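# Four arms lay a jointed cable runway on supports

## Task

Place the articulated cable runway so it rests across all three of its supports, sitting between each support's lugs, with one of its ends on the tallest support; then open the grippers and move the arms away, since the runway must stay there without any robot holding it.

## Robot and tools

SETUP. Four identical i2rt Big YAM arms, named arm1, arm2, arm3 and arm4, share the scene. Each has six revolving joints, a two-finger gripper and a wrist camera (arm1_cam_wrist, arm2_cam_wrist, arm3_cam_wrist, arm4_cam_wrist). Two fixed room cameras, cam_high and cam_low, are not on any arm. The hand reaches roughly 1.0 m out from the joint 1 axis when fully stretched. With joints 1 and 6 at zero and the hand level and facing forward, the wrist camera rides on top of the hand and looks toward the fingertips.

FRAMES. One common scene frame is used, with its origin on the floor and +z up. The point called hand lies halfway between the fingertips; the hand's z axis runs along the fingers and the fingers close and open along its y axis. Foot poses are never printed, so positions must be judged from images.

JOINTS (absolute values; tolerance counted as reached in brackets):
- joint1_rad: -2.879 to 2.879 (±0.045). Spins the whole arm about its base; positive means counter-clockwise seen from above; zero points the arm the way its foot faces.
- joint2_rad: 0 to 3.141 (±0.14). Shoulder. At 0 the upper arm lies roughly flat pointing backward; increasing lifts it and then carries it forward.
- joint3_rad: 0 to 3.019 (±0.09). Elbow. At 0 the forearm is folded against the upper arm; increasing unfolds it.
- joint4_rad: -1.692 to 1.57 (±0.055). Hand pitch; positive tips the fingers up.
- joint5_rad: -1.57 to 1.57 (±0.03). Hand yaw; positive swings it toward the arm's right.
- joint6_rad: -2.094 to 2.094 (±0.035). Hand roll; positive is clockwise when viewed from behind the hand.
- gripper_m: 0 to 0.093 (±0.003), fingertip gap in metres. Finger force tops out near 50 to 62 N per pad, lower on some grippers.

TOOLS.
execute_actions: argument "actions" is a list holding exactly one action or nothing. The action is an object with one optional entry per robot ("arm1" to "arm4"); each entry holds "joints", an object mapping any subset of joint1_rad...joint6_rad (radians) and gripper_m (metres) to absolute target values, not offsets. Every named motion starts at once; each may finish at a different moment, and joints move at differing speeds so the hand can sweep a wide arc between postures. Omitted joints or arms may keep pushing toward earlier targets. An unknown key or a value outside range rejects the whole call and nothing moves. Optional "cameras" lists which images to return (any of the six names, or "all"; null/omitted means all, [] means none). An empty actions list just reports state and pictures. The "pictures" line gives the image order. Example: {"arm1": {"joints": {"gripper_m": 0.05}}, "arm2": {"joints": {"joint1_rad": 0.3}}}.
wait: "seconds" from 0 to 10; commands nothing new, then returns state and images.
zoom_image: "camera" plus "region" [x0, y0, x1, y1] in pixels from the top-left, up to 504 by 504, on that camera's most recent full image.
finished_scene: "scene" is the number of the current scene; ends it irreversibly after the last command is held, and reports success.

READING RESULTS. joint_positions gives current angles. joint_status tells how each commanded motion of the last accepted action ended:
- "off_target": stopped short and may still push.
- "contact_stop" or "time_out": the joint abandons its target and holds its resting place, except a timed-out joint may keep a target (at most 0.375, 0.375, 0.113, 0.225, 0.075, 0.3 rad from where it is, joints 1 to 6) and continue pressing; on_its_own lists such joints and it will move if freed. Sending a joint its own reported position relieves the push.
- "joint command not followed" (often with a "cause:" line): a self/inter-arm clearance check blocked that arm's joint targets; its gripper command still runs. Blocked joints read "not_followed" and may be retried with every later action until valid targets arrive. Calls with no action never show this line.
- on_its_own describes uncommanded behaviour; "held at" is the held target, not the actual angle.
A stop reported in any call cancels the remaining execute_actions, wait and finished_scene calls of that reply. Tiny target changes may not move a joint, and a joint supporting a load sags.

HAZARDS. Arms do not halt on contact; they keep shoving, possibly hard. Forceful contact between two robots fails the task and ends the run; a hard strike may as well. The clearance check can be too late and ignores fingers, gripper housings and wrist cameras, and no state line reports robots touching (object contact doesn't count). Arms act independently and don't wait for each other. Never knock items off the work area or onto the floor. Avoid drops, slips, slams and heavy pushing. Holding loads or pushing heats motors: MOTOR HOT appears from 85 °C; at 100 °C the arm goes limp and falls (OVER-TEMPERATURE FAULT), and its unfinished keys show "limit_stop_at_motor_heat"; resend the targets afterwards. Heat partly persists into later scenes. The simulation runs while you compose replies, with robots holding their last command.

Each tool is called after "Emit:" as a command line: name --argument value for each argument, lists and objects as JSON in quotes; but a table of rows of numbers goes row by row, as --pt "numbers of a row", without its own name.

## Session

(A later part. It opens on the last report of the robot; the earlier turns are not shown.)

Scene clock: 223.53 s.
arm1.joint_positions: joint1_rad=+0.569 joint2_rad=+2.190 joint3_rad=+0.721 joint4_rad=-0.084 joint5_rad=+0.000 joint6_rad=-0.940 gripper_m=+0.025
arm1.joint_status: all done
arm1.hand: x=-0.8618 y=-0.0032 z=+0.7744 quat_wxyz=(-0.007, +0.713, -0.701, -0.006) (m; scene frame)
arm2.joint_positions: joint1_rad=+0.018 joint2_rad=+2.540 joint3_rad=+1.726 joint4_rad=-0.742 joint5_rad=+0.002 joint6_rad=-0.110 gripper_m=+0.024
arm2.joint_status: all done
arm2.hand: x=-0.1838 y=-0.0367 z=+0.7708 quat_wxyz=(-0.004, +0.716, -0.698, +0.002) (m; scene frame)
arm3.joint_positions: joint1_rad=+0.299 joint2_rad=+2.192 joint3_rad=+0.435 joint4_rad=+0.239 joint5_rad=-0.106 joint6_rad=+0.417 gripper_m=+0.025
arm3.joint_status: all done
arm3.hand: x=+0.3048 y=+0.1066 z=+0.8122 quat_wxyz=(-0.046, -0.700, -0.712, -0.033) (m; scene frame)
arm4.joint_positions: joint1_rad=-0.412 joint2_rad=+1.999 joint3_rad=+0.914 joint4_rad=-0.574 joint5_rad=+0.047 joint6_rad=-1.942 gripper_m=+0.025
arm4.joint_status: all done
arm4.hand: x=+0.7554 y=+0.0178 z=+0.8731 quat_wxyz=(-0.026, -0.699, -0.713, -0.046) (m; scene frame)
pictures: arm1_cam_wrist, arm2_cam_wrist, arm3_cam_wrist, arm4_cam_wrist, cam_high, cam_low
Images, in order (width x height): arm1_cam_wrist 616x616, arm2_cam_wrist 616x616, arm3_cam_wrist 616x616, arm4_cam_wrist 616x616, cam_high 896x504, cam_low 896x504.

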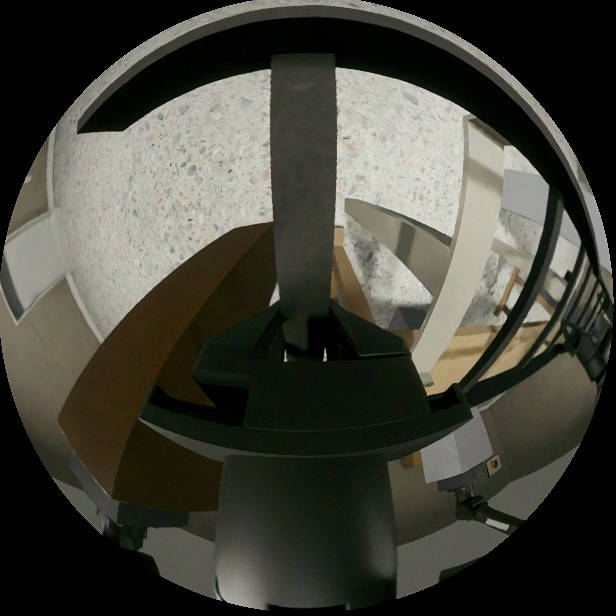

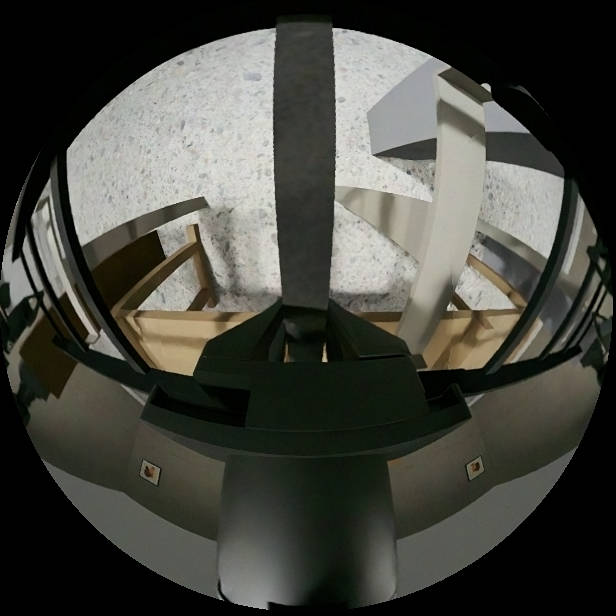

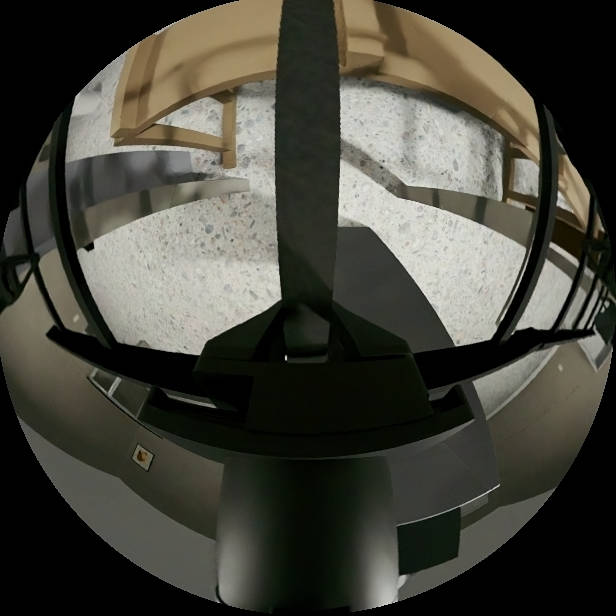

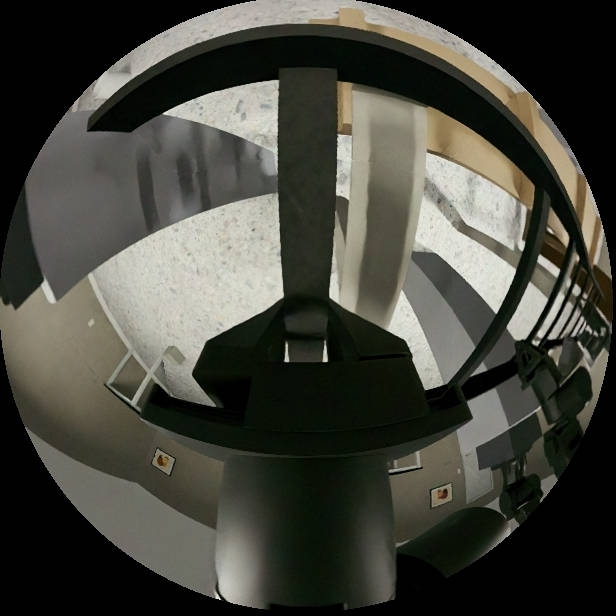

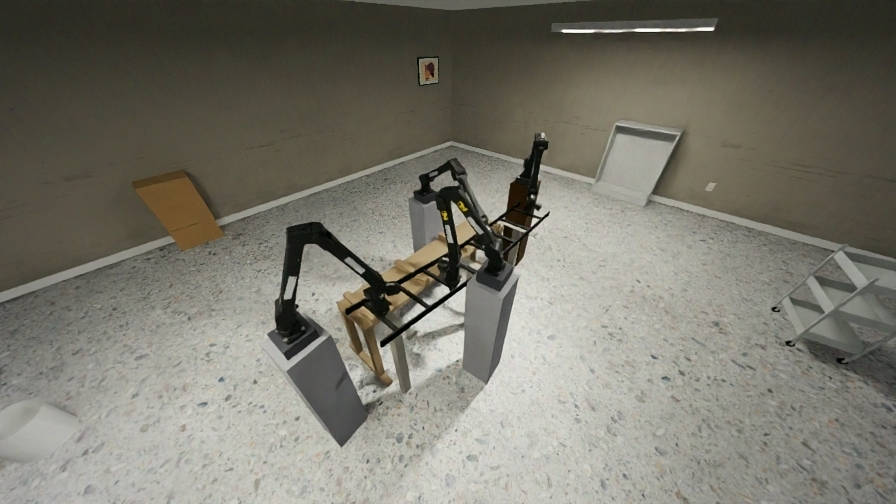

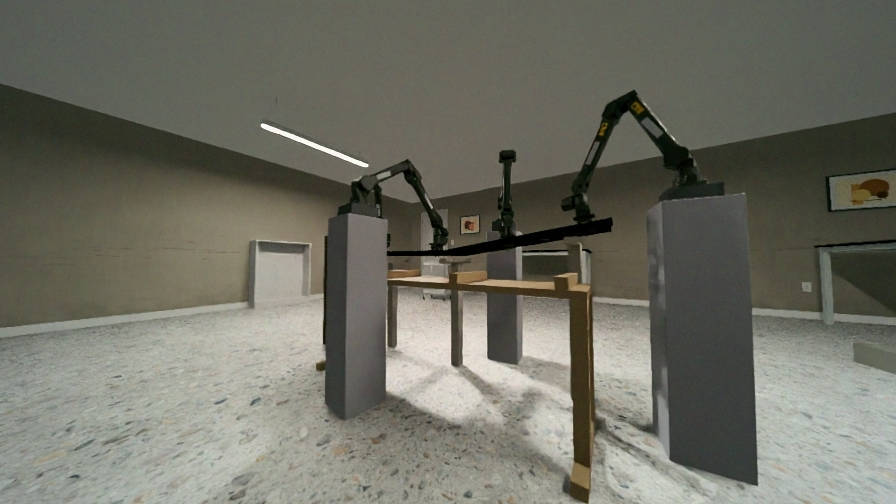

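Emit:
execute_actions --actions '[{"arm1":{"joints":{"joint2_rad":2.245,"joint3_rad":0.765,"joint4_rad":-0.02}},"arm2":{"joints":{"joint2_rad":2.51,"joint3_rad":1.845,"joint4_rad":-0.735}},"arm3":{"joints":{"joint1_rad":0.308,"joint2_rad":2.285,"joint3_rad":0.44,"joint4_rad":0.36,"joint5_rad":-0.112}},"arm4":{"joints":{"joint1_rad":-0.432,"joint2_rad":2.04,"joint3_rad":0.92,"joint4_rad":-0.51}}}]'

Emit:
zoom_image --camera "cam_low" --region '[380, 200, 630, 290]'

Scene clock: 247.67 s.
arm1.joint_positions: joint1_rad=+0.572 joint2_rad=+2.298 joint3_rad=+0.764 joint4_rad=-0.021 joint5_rad=+0.004 joint6_rad=-0.937 gripper_m=+0.025
arm1.joint_status: all done
arm1.hand: x=-0.8607 y=-0.0016 z=+0.7414 quat_wxyz=(-0.006, +0.713, -0.701, -0.004) (m; scene frame)
arm2.joint_positions: joint1_rad=+0.018 joint2_rad=+2.610 joint3_rad=+1.767 joint4_rad=-0.716 joint5_rad=+0.005 joint6_rad=-0.110 gripper_m=+0.024
arm2.joint_status: all done
arm2.hand: x=-0.1831 y=-0.0359 z=+0.7381 quat_wxyz=(-0.004, +0.716, -0.698, +0.004) (m; scene frame)
arm3.joint_positions: joint1_rad=+0.299 joint2_rad=+2.328 joint3_rad=+0.472 joint4_rad=+0.350 joint5_rad=-0.113 joint6_rad=+0.419 gripper_m=+0.025
arm3.joint_status: all done
arm3.hand: x=+0.3058 y=+0.1067 z=+0.7814 quat_wxyz=(-0.052, -0.699, -0.712, -0.034) (m; scene frame)
arm4.joint_positions: joint1_rad=-0.413 joint2_rad=+2.071 joint3_rad=+0.918 joint4_rad=-0.506 joint5_rad=+0.043 joint6_rad=-1.943 gripper_m=+0.025
arm4.joint_status: all done
arm4.hand: x=+0.7565 y=+0.0178 z=+0.8452 quat_wxyz=(-0.027, -0.700, -0.712, -0.044) (m; scene frame)
pictures: arm1_cam_wrist, arm2_cam_wrist, arm3_cam_wrist, arm4_cam_wrist, cam_high, cam_low
Images, in order (width x height): arm1_cam_wrist 616x616, arm2_cam_wrist 616x616, arm3_cam_wrist 616x616, arm4_cam_wrist 616x616, cam_high 896x504, cam_low 896x504.

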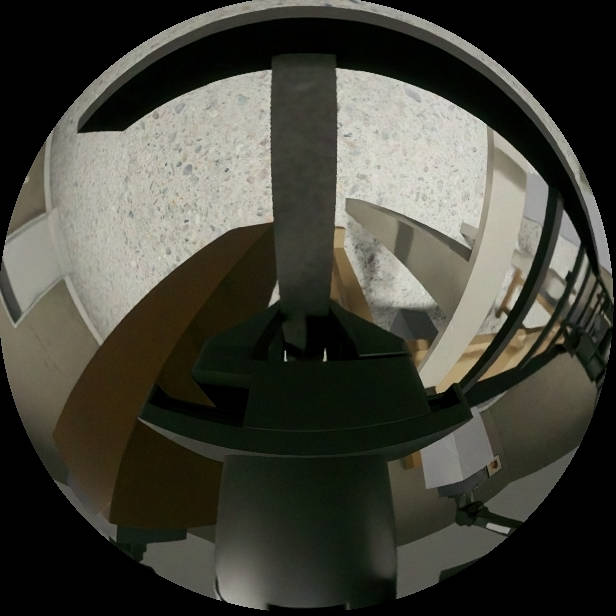

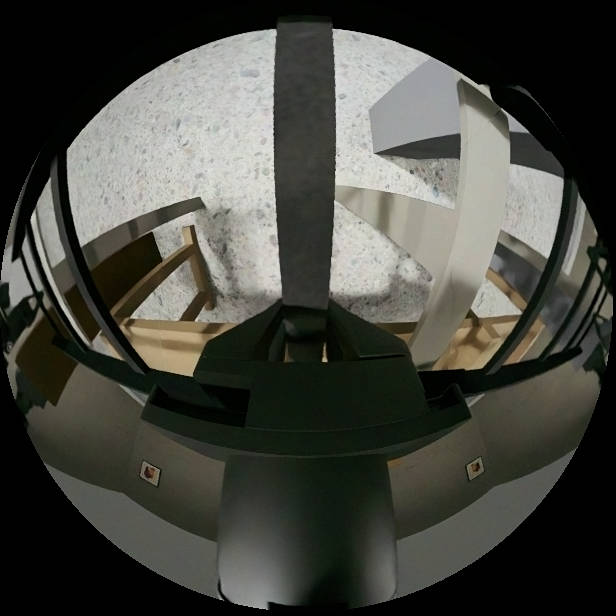

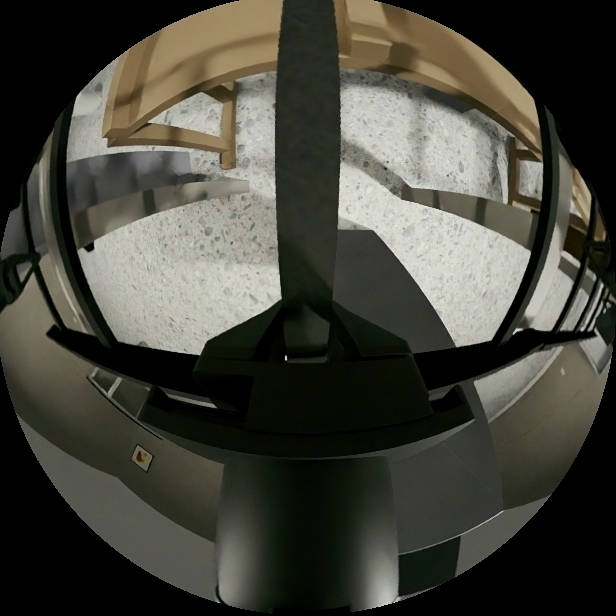

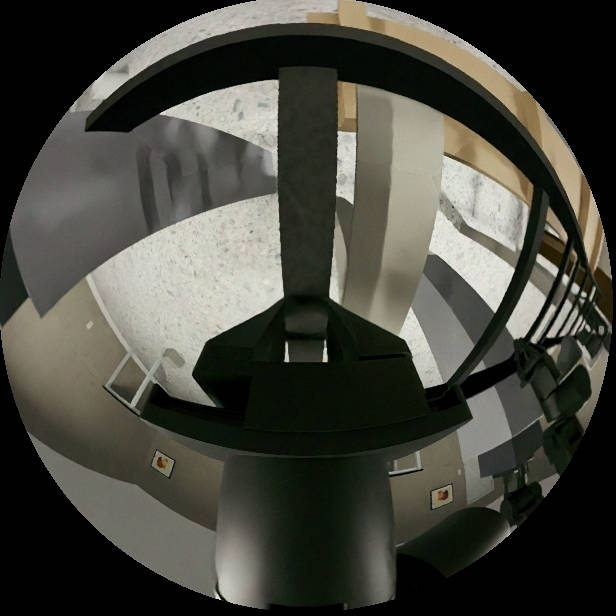

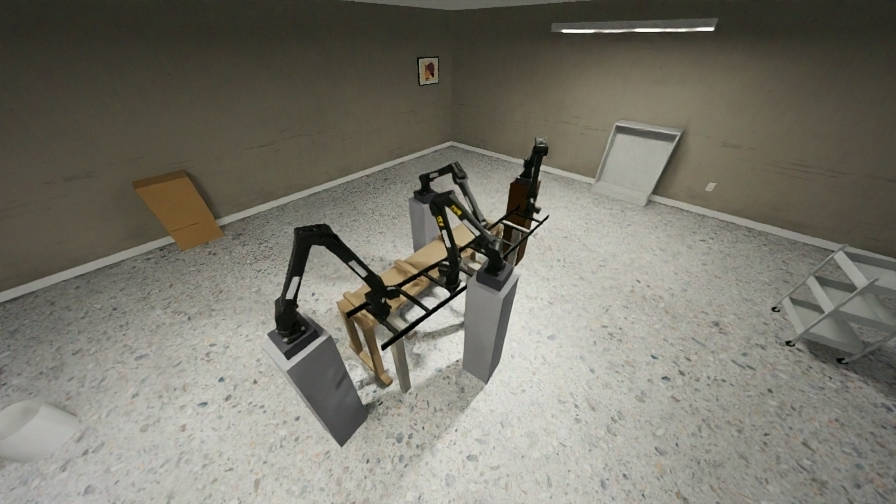

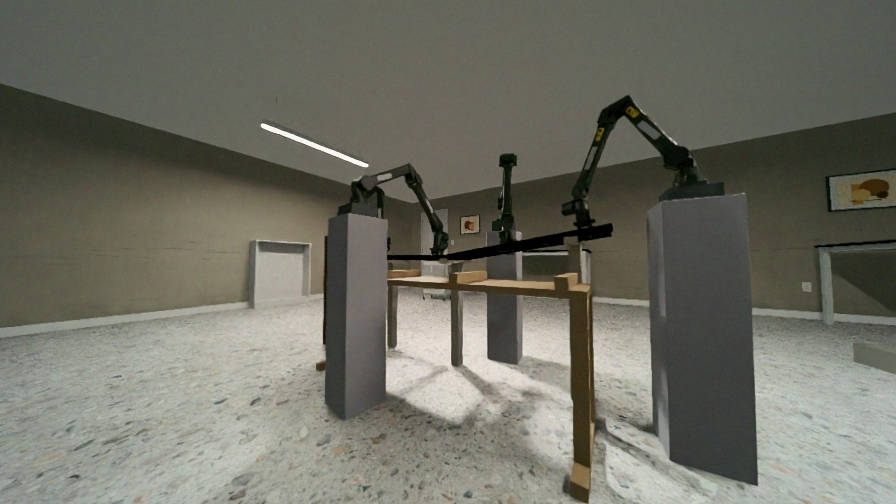

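Region (380, 200, 630, 290) of cam_low's 896x504 image, scaled by 2.016, with more detail than that image has; it fills the top 181 rows of this view, and the rest is white.

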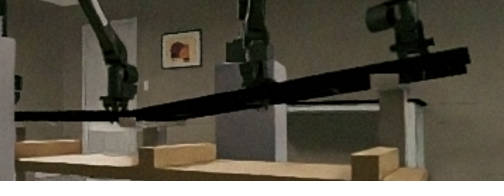

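Emit:
execute_actions --actions '[{"arm1":{"joints":{"joint2_rad":2.28,"joint3_rad":0.775,"joint4_rad":0.005}},"arm2":{"joints":{"joint2_rad":2.545,"joint3_rad":1.855,"joint4_rad":-0.715}},"arm3":{"joints":{"joint2_rad":2.33,"joint3_rad":0.455,"joint4_rad":0.39}},"arm4":{"joints":{"joint2_rad":2.068,"joint3_rad":0.925,"joint4_rad":-0.485}}}]' --cameras '["cam_low"]'

Emit:
zoom_image --camera "cam_low" --region '[380, 200, 630, 290]'

Scene clock: 251.67 s.
arm1.joint_positions: joint1_rad=+0.572 joint2_rad=+2.324 joint3_rad=+0.773 joint4_rad=+0.000 joint5_rad=+0.001 joint6_rad=-0.937 gripper_m=+0.025
arm1.joint_status: all done
arm1.hand: x=-0.8605 y=-0.0007 z=+0.7333 quat_wxyz=(-0.008, +0.713, -0.701, -0.005) (m; scene frame)
arm2.joint_positions: joint1_rad=+0.018 joint2_rad=+2.630 joint3_rad=+1.778 joint4_rad=-0.703 joint5_rad=+0.004 joint6_rad=-0.110 gripper_m=+0.024
arm2.joint_status: all done
arm2.hand: x=-0.1831 y=-0.0350 z=+0.7286 quat_wxyz=(-0.005, +0.716, -0.698, +0.002) (m; scene frame)
arm3.joint_positions: joint1_rad=+0.299 joint2_rad=+2.364 joint3_rad=+0.483 joint4_rad=+0.376 joint5_rad=-0.115 joint6_rad=+0.419 gripper_m=+0.025
arm3.joint_status: all done
arm3.hand: x=+0.3056 y=+0.1075 z=+0.7730 quat_wxyz=(-0.053, -0.699, -0.712, -0.034) (m; scene frame)
arm4.joint_positions: joint1_rad=-0.413 joint2_rad=+2.094 joint3_rad=+0.922 joint4_rad=-0.485 joint5_rad=+0.046 joint6_rad=-1.943 gripper_m=+0.025
arm4.joint_status: all done
arm4.hand: x=+0.7561 y=+0.0185 z=+0.8367 quat_wxyz=(-0.025, -0.700, -0.712, -0.045) (m; scene frame)
pictures: cam_low
Images, in order (width x height): cam_low 896x504.

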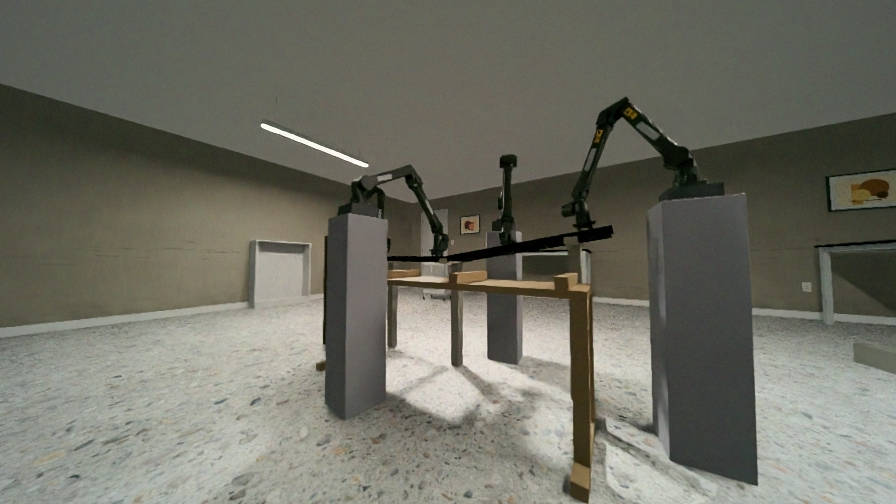

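Region (380, 200, 630, 290) of cam_low's 896x504 image, scaled by 2.016, with more detail than that image has; it fills the top 181 rows of this view, and the rest is white.

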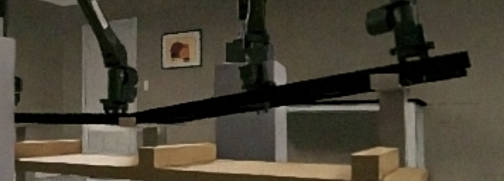

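Contact beginning. Ease off more.

Emit:
execute_actions --actions '[{"arm1":{"joints":{"joint2_rad":2.315,"joint3_rad":0.782,"joint4_rad":0.015}},"arm2":{"joints":{"joint2_rad":2.595,"joint3_rad":1.83,"joint4_rad":-0.705}},"arm3":{"joints":{"joint2_rad":2.365,"joint3_rad":0.475,"joint4_rad":0.395}},"arm4":{"joints":{"joint2_rad":2.092,"joint3_rad":0.927,"joint4_rad":-0.475}}}]'

Emit:
zoom_image --camera "cam_low" --region '[380, 200, 630, 290]'

Scene clock: 256.97 s.
arm1.joint_positions: joint1_rad=+0.572 joint2_rad=+2.355 joint3_rad=+0.786 joint4_rad=+0.014 joint5_rad=+0.006 joint6_rad=-0.936 gripper_m=+0.025
arm1.joint_status: all done
arm1.hand: x=-0.8607 y=-0.0018 z=+0.7236 quat_wxyz=(-0.006, +0.713, -0.701, -0.003) (m; scene frame)
arm2.joint_positions: joint1_rad=+0.018 joint2_rad=+2.638 joint3_rad=+1.778 joint4_rad=-0.700 joint5_rad=+0.005 joint6_rad=-0.110 gripper_m=+0.024
arm2.joint_status: all done
arm2.hand: x=-0.1830 y=-0.0374 z=+0.7239 quat_wxyz=(-0.004, +0.716, -0.698, +0.004) (m; scene frame)
arm3.joint_positions: joint1_rad=+0.299 joint2_rad=+2.388 joint3_rad=+0.496 joint4_rad=+0.387 joint5_rad=-0.114 joint6_rad=+0.419 gripper_m=+0.025
arm3.joint_status: all done
arm3.hand: x=+0.3058 y=+0.1066 z=+0.7666 quat_wxyz=(-0.053, -0.699, -0.712, -0.034) (m; scene frame)
arm4.joint_positions: joint1_rad=-0.414 joint2_rad=+2.113 joint3_rad=+0.925 joint4_rad=-0.472 joint5_rad=+0.044 joint6_rad=-1.944 gripper_m=+0.025
arm4.joint_status: all done
arm4.hand: x=+0.7566 y=+0.0183 z=+0.8299 quat_wxyz=(-0.027, -0.700, -0.713, -0.044) (m; scene frame)
pictures: arm1_cam_wrist, arm2_cam_wrist, arm3_cam_wrist, arm4_cam_wrist, cam_high, cam_low
Images, in order (width x height): arm1_cam_wrist 616x616, arm2_cam_wrist 616x616, arm3_cam_wrist 616x616, arm4_cam_wrist 616x616, cam_high 896x504, cam_low 896x504.

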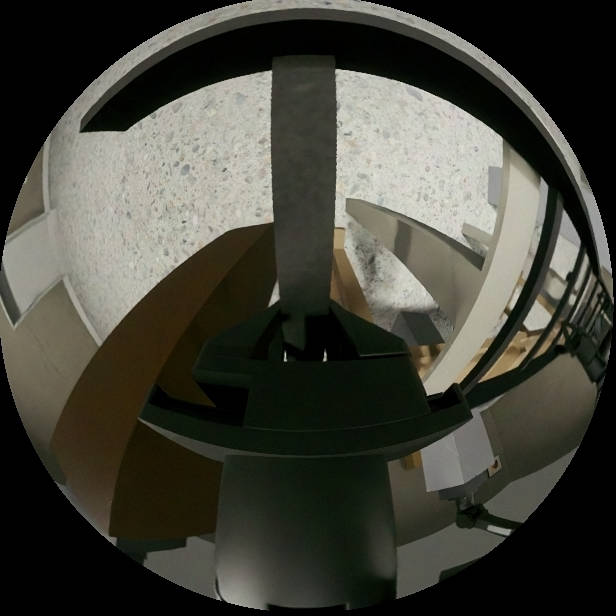

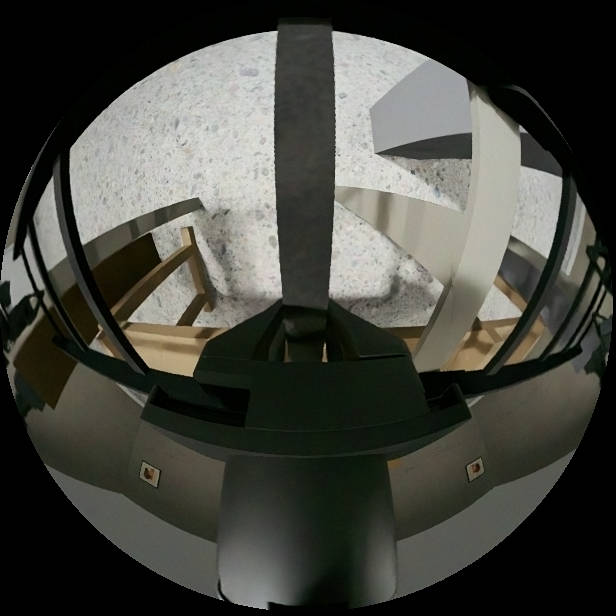

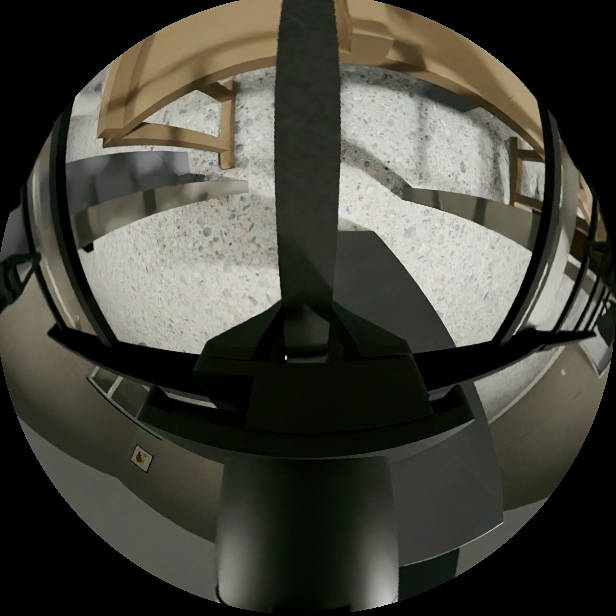

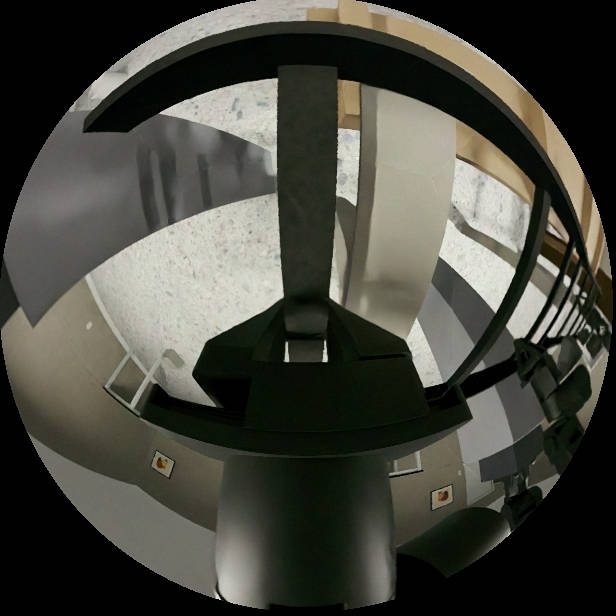

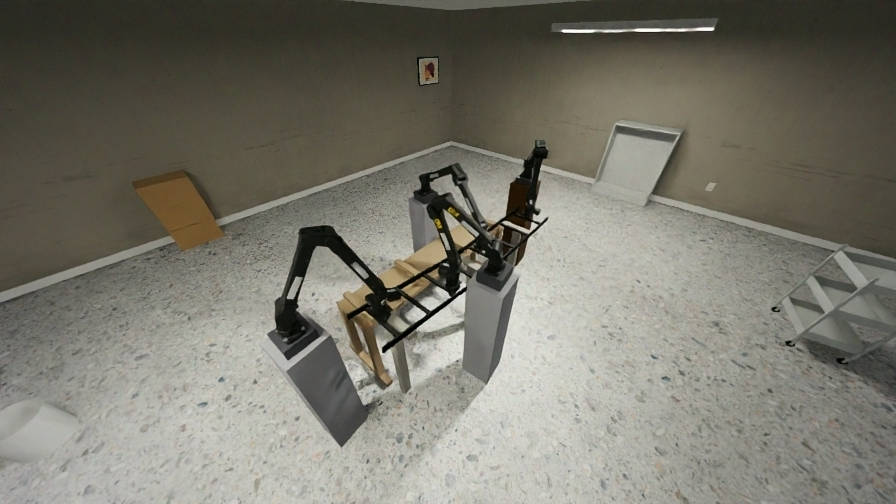

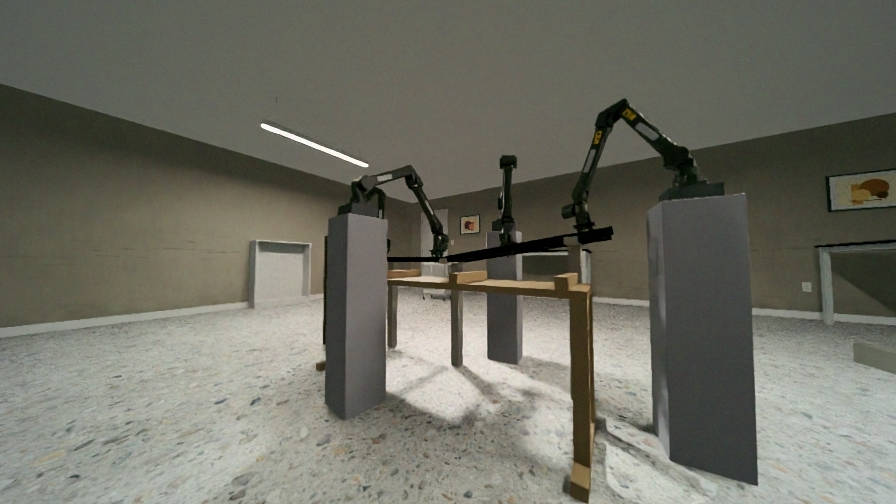

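Region (380, 200, 630, 290) of cam_low's 896x504 image, scaled by 2.016, with more detail than that image has; it fills the top 181 rows of this view, and the rest is white.

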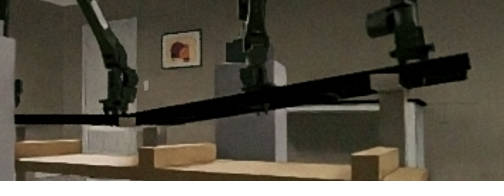

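Emit:
execute_actions --actions '[{"arm1":{"joints":{"joint2_rad":2.345,"joint3_rad":0.79,"joint4_rad":0.03}},"arm2":{"joints":{"joint2_rad":2.63,"joint3_rad":1.795}},"arm3":{"joints":{"joint2_rad":2.385,"joint3_rad":0.49}},"arm4":{"joints":{"joint2_rad":2.11}}}]' --cameras '["cam_low","arm1_cam_wrist","arm4_cam_wrist"]'

Scene clock: 259.77 s.
arm1.joint_positions: joint1_rad=+0.572 joint2_rad=+2.371 joint3_rad=+0.791 joint4_rad=+0.027 joint5_rad=+0.007 joint6_rad=-0.936 gripper_m=+0.025
arm1.joint_status: all done
arm1.hand: x=-0.8608 y=-0.0020 z=+0.7185 quat_wxyz=(-0.007, +0.713, -0.701, -0.002) (m; scene frame)
arm2.joint_positions: joint1_rad=+0.018 joint2_rad=+2.641 joint3_rad=+1.778 joint4_rad=-0.699 joint5_rad=+0.008 joint6_rad=-0.110 gripper_m=+0.024
arm2.joint_status: all done
arm2.hand: x=-0.1830 y=-0.0387 z=+0.7218 quat_wxyz=(-0.004, +0.716, -0.698, +0.006) (m; scene frame)
arm3.joint_positions: joint1_rad=+0.299 joint2_rad=+2.389 joint3_rad=+0.496 joint4_rad=+0.387 joint5_rad=-0.114 joint6_rad=+0.419 gripper_m=+0.025
arm3.joint_status: all done
arm3.hand: x=+0.3058 y=+0.1065 z=+0.7663 quat_wxyz=(-0.053, -0.699, -0.712, -0.034) (m; scene frame)
arm4.joint_positions: joint1_rad=-0.414 joint2_rad=+2.113 joint3_rad=+0.925 joint4_rad=-0.472 joint5_rad=+0.044 joint6_rad=-1.944 gripper_m=+0.025
arm4.joint_status: all done
arm4.hand: x=+0.7569 y=+0.0182 z=+0.8296 quat_wxyz=(-0.027, -0.700, -0.713, -0.044) (m; scene frame)
pictures: arm1_cam_wrist, arm4_cam_wrist, cam_low
Images, in order (width x height): arm1_cam_wrist 616x616, arm4_cam_wrist 616x616, cam_low 896x504.

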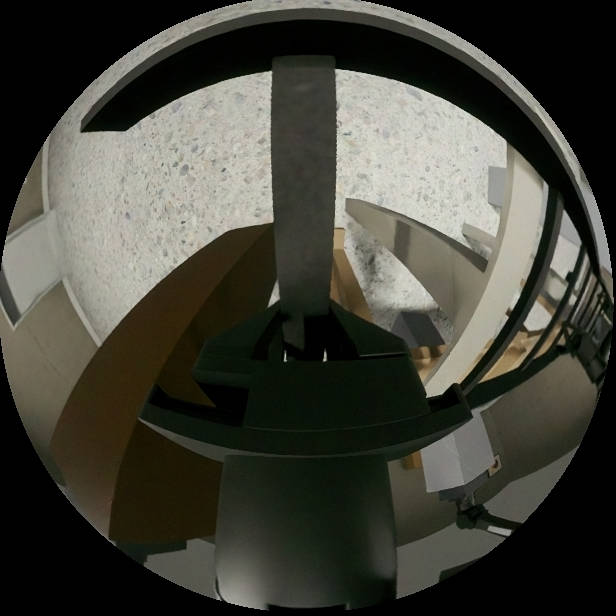

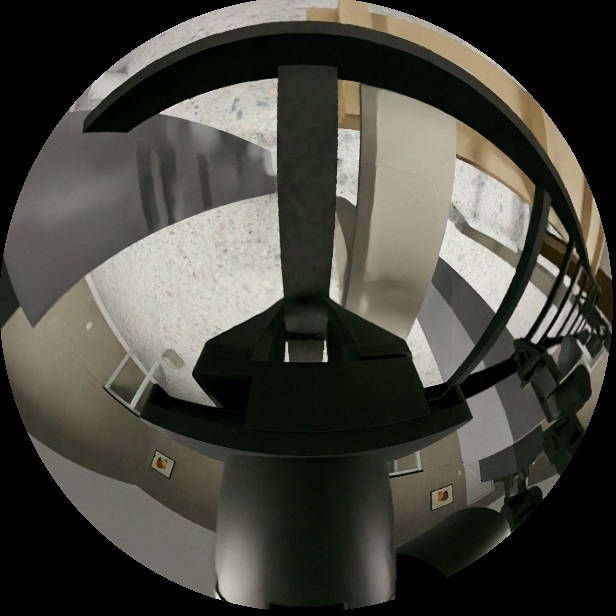

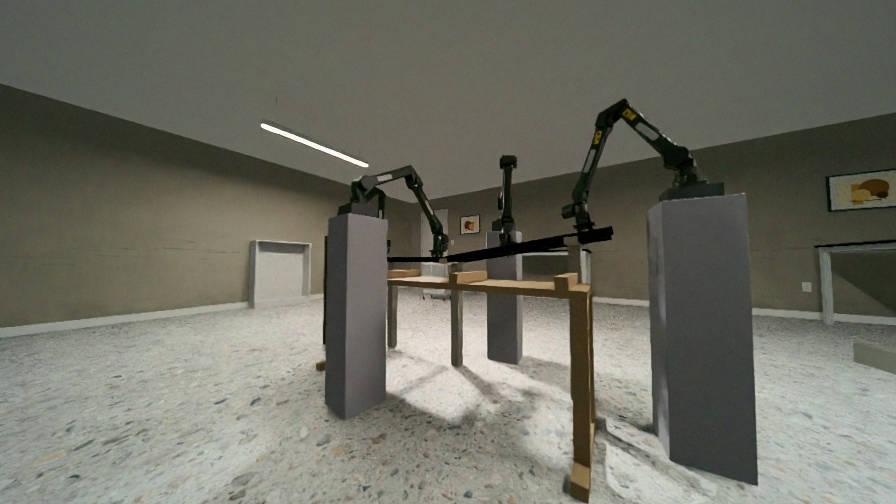

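Emit:
execute_actions --actions '[{"arm1":{"joints":{"joint2_rad":2.375,"joint3_rad":0.797,"joint4_rad":0.04}},"arm2":{"joints":{"joint2_rad":2.64,"joint3_rad":1.78,"gripper_m":0.045}},"arm3":{"joints":{"gripper_m":0.045}},"arm4":{"joints":{"gripper_m":0.042}}}]' --cameras '["cam_low","arm1_cam_wrist"]'

Emit:
execute_actions --actions '[{"arm1":{"joints":{"gripper_m":0.045}}}]'

Scene clock: 263.40 s.
arm1.joint_positions: joint1_rad=+0.572 joint2_rad=+2.372 joint3_rad=+0.791 joint4_rad=+0.028 joint5_rad=+0.007 joint6_rad=-0.936 gripper_m=+0.025
arm1.joint_status: all done
arm1.hand: x=-0.8607 y=-0.0019 z=+0.7184 quat_wxyz=(-0.007, +0.713, -0.701, -0.002) (m; scene frame)
arm2.joint_positions: joint1_rad=+0.018 joint2_rad=+2.641 joint3_rad=+1.778 joint4_rad=-0.699 joint5_rad=+0.003 joint6_rad=-0.104 gripper_m=+0.045
arm2.joint_status: all done
arm2.hand: x=-0.1838 y=-0.0386 z=+0.7218 quat_wxyz=(-0.002, +0.714, -0.700, +0.004) (m; scene frame)
arm3.joint_positions: joint1_rad=+0.299 joint2_rad=+2.388 joint3_rad=+0.496 joint4_rad=+0.387 joint5_rad=-0.114 joint6_rad=+0.418 gripper_m=+0.045
arm3.joint_status: all done
arm3.hand: x=+0.3059 y=+0.1063 z=+0.7664 quat_wxyz=(-0.053, -0.699, -0.712, -0.034) (m; scene frame)
arm4.joint_positions: joint1_rad=-0.418 joint2_rad=+2.112 joint3_rad=+0.925 joint4_rad=-0.472 joint5_rad=+0.042 joint6_rad=-1.945 gripper_m=+0.042
arm4.joint_status: all done
arm4.hand: x=+0.7571 y=+0.0197 z=+0.8300 quat_wxyz=(-0.027, -0.701, -0.711, -0.043) (m; scene frame)
pictures: arm1_cam_wrist, cam_low
Images, in order (width x height): arm1_cam_wrist 616x616, cam_low 896x504.

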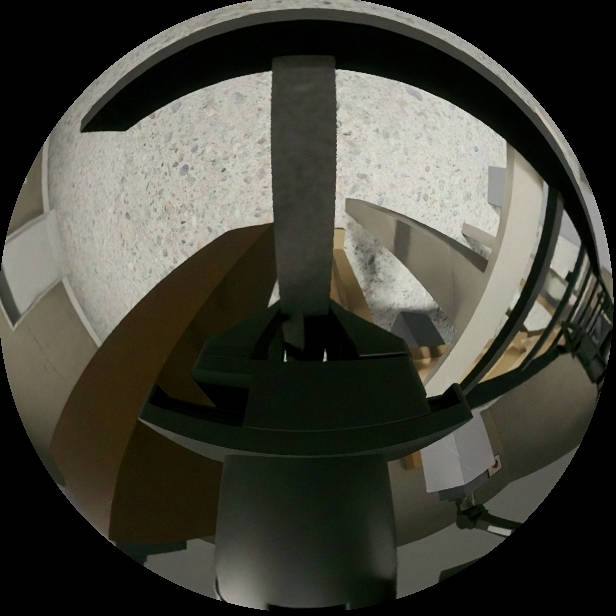

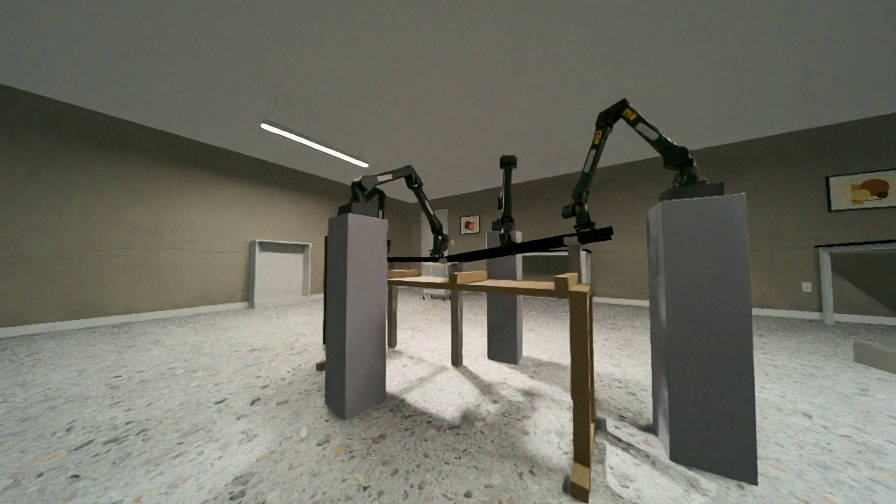

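Scene clock: 263.97 s.
arm1.joint_positions: joint1_rad=+0.572 joint2_rad=+2.372 joint3_rad=+0.791 joint4_rad=+0.029 joint5_rad=+0.004 joint6_rad=-0.931 gripper_m=+0.045
arm1.joint_status: all done
arm1.hand: x=-0.8607 y=-0.0012 z=+0.7184 quat_wxyz=(-0.008, +0.711, -0.703, -0.004) (m; scene frame)
arm2.joint_positions: joint1_rad=+0.018 joint2_rad=+2.641 joint3_rad=+1.778 joint4_rad=-0.699 joint5_rad=+0.003 joint6_rad=-0.104 gripper_m=+0.045
arm2.joint_status: not commanded
arm2.hand: x=-0.1838 y=-0.0386 z=+0.7218 quat_wxyz=(-0.002, +0.714, -0.700, +0.004) (m; scene frame)
arm3.joint_positions: joint1_rad=+0.299 joint2_rad=+2.388 joint3_rad=+0.496 joint4_rad=+0.387 joint5_rad=-0.114 joint6_rad=+0.418 gripper_m=+0.045
arm3.joint_status: not commanded
arm3.hand: x=+0.3059 y=+0.1063 z=+0.7664 quat_wxyz=(-0.053, -0.699, -0.712, -0.034) (m; scene frame)
arm4.joint_positions: joint1_rad=-0.418 joint2_rad=+2.112 joint3_rad=+0.925 joint4_rad=-0.472 joint5_rad=+0.042 joint6_rad=-1.945 gripper_m=+0.042
arm4.joint_status: not commanded
arm4.hand: x=+0.7571 y=+0.0197 z=+0.8300 quat_wxyz=(-0.027, -0.701, -0.711, -0.043) (m; scene frame)
pictures: arm1_cam_wrist, arm2_cam_wrist, arm3_cam_wrist, arm4_cam_wrist, cam_high, cam_low
Images, in order (width x height): arm1_cam_wrist 616x616, arm2_cam_wrist 616x616, arm3_cam_wrist 616x616, arm4_cam_wrist 616x616, cam_high 896x504, cam_low 896x504.

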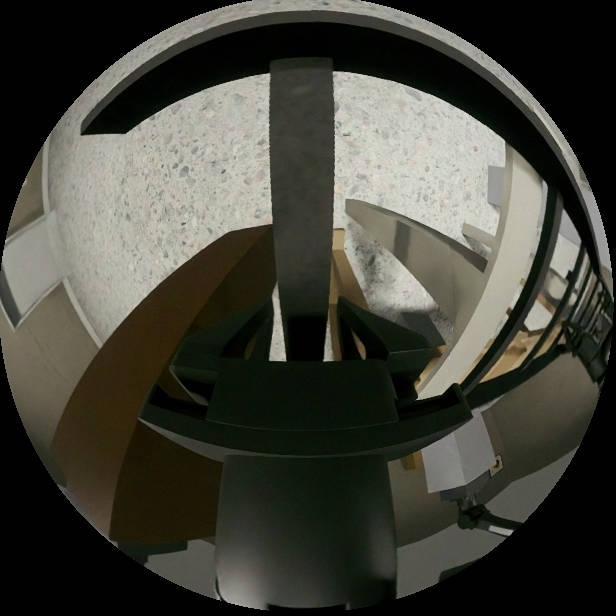

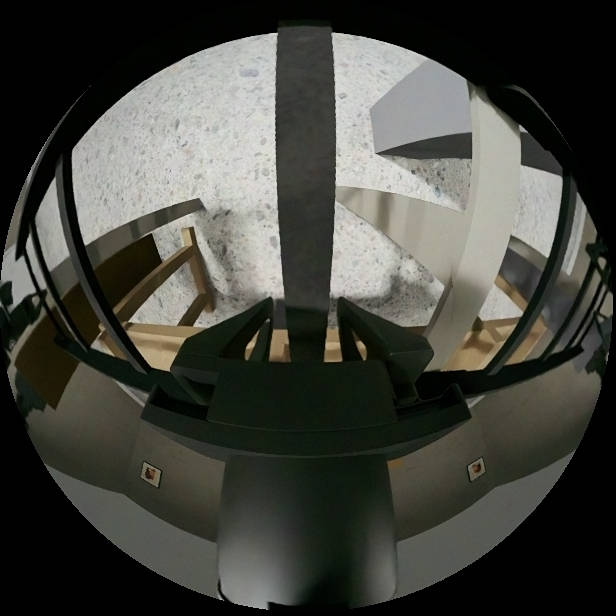

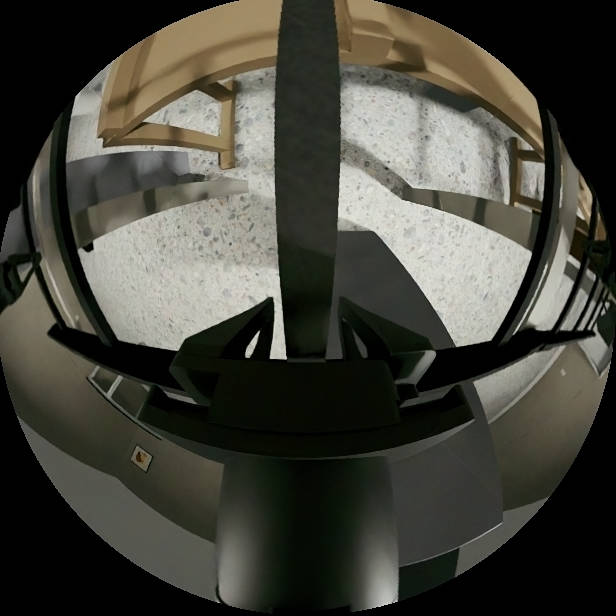

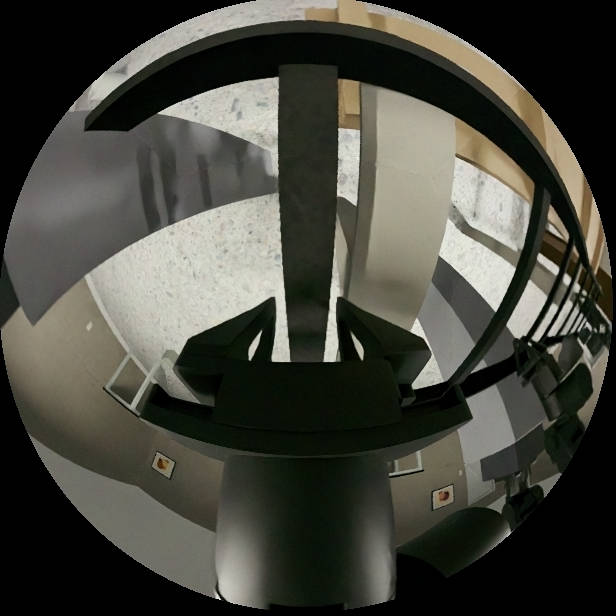

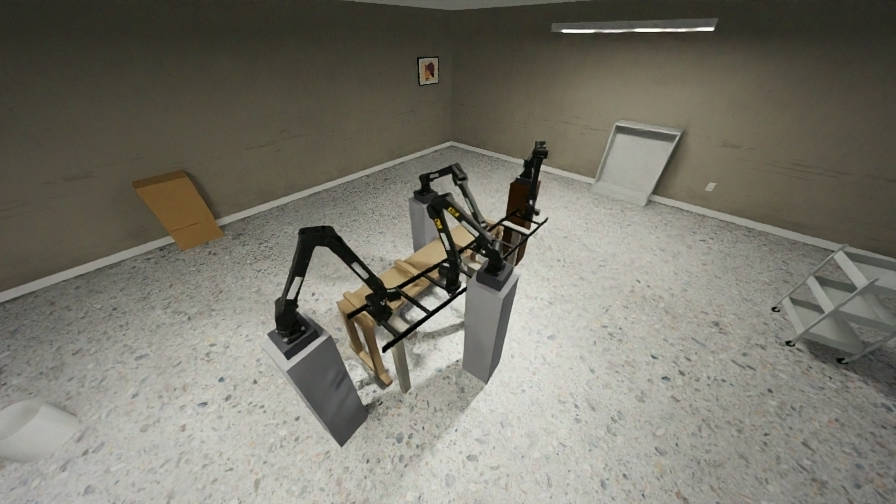

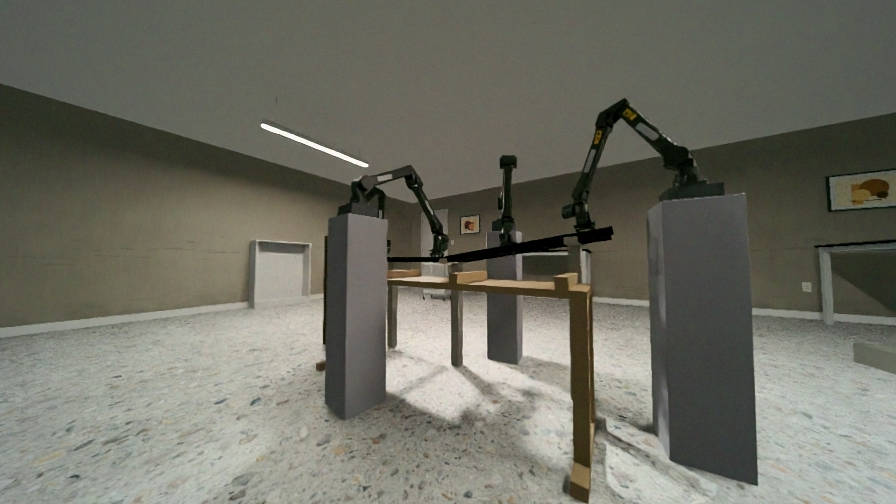

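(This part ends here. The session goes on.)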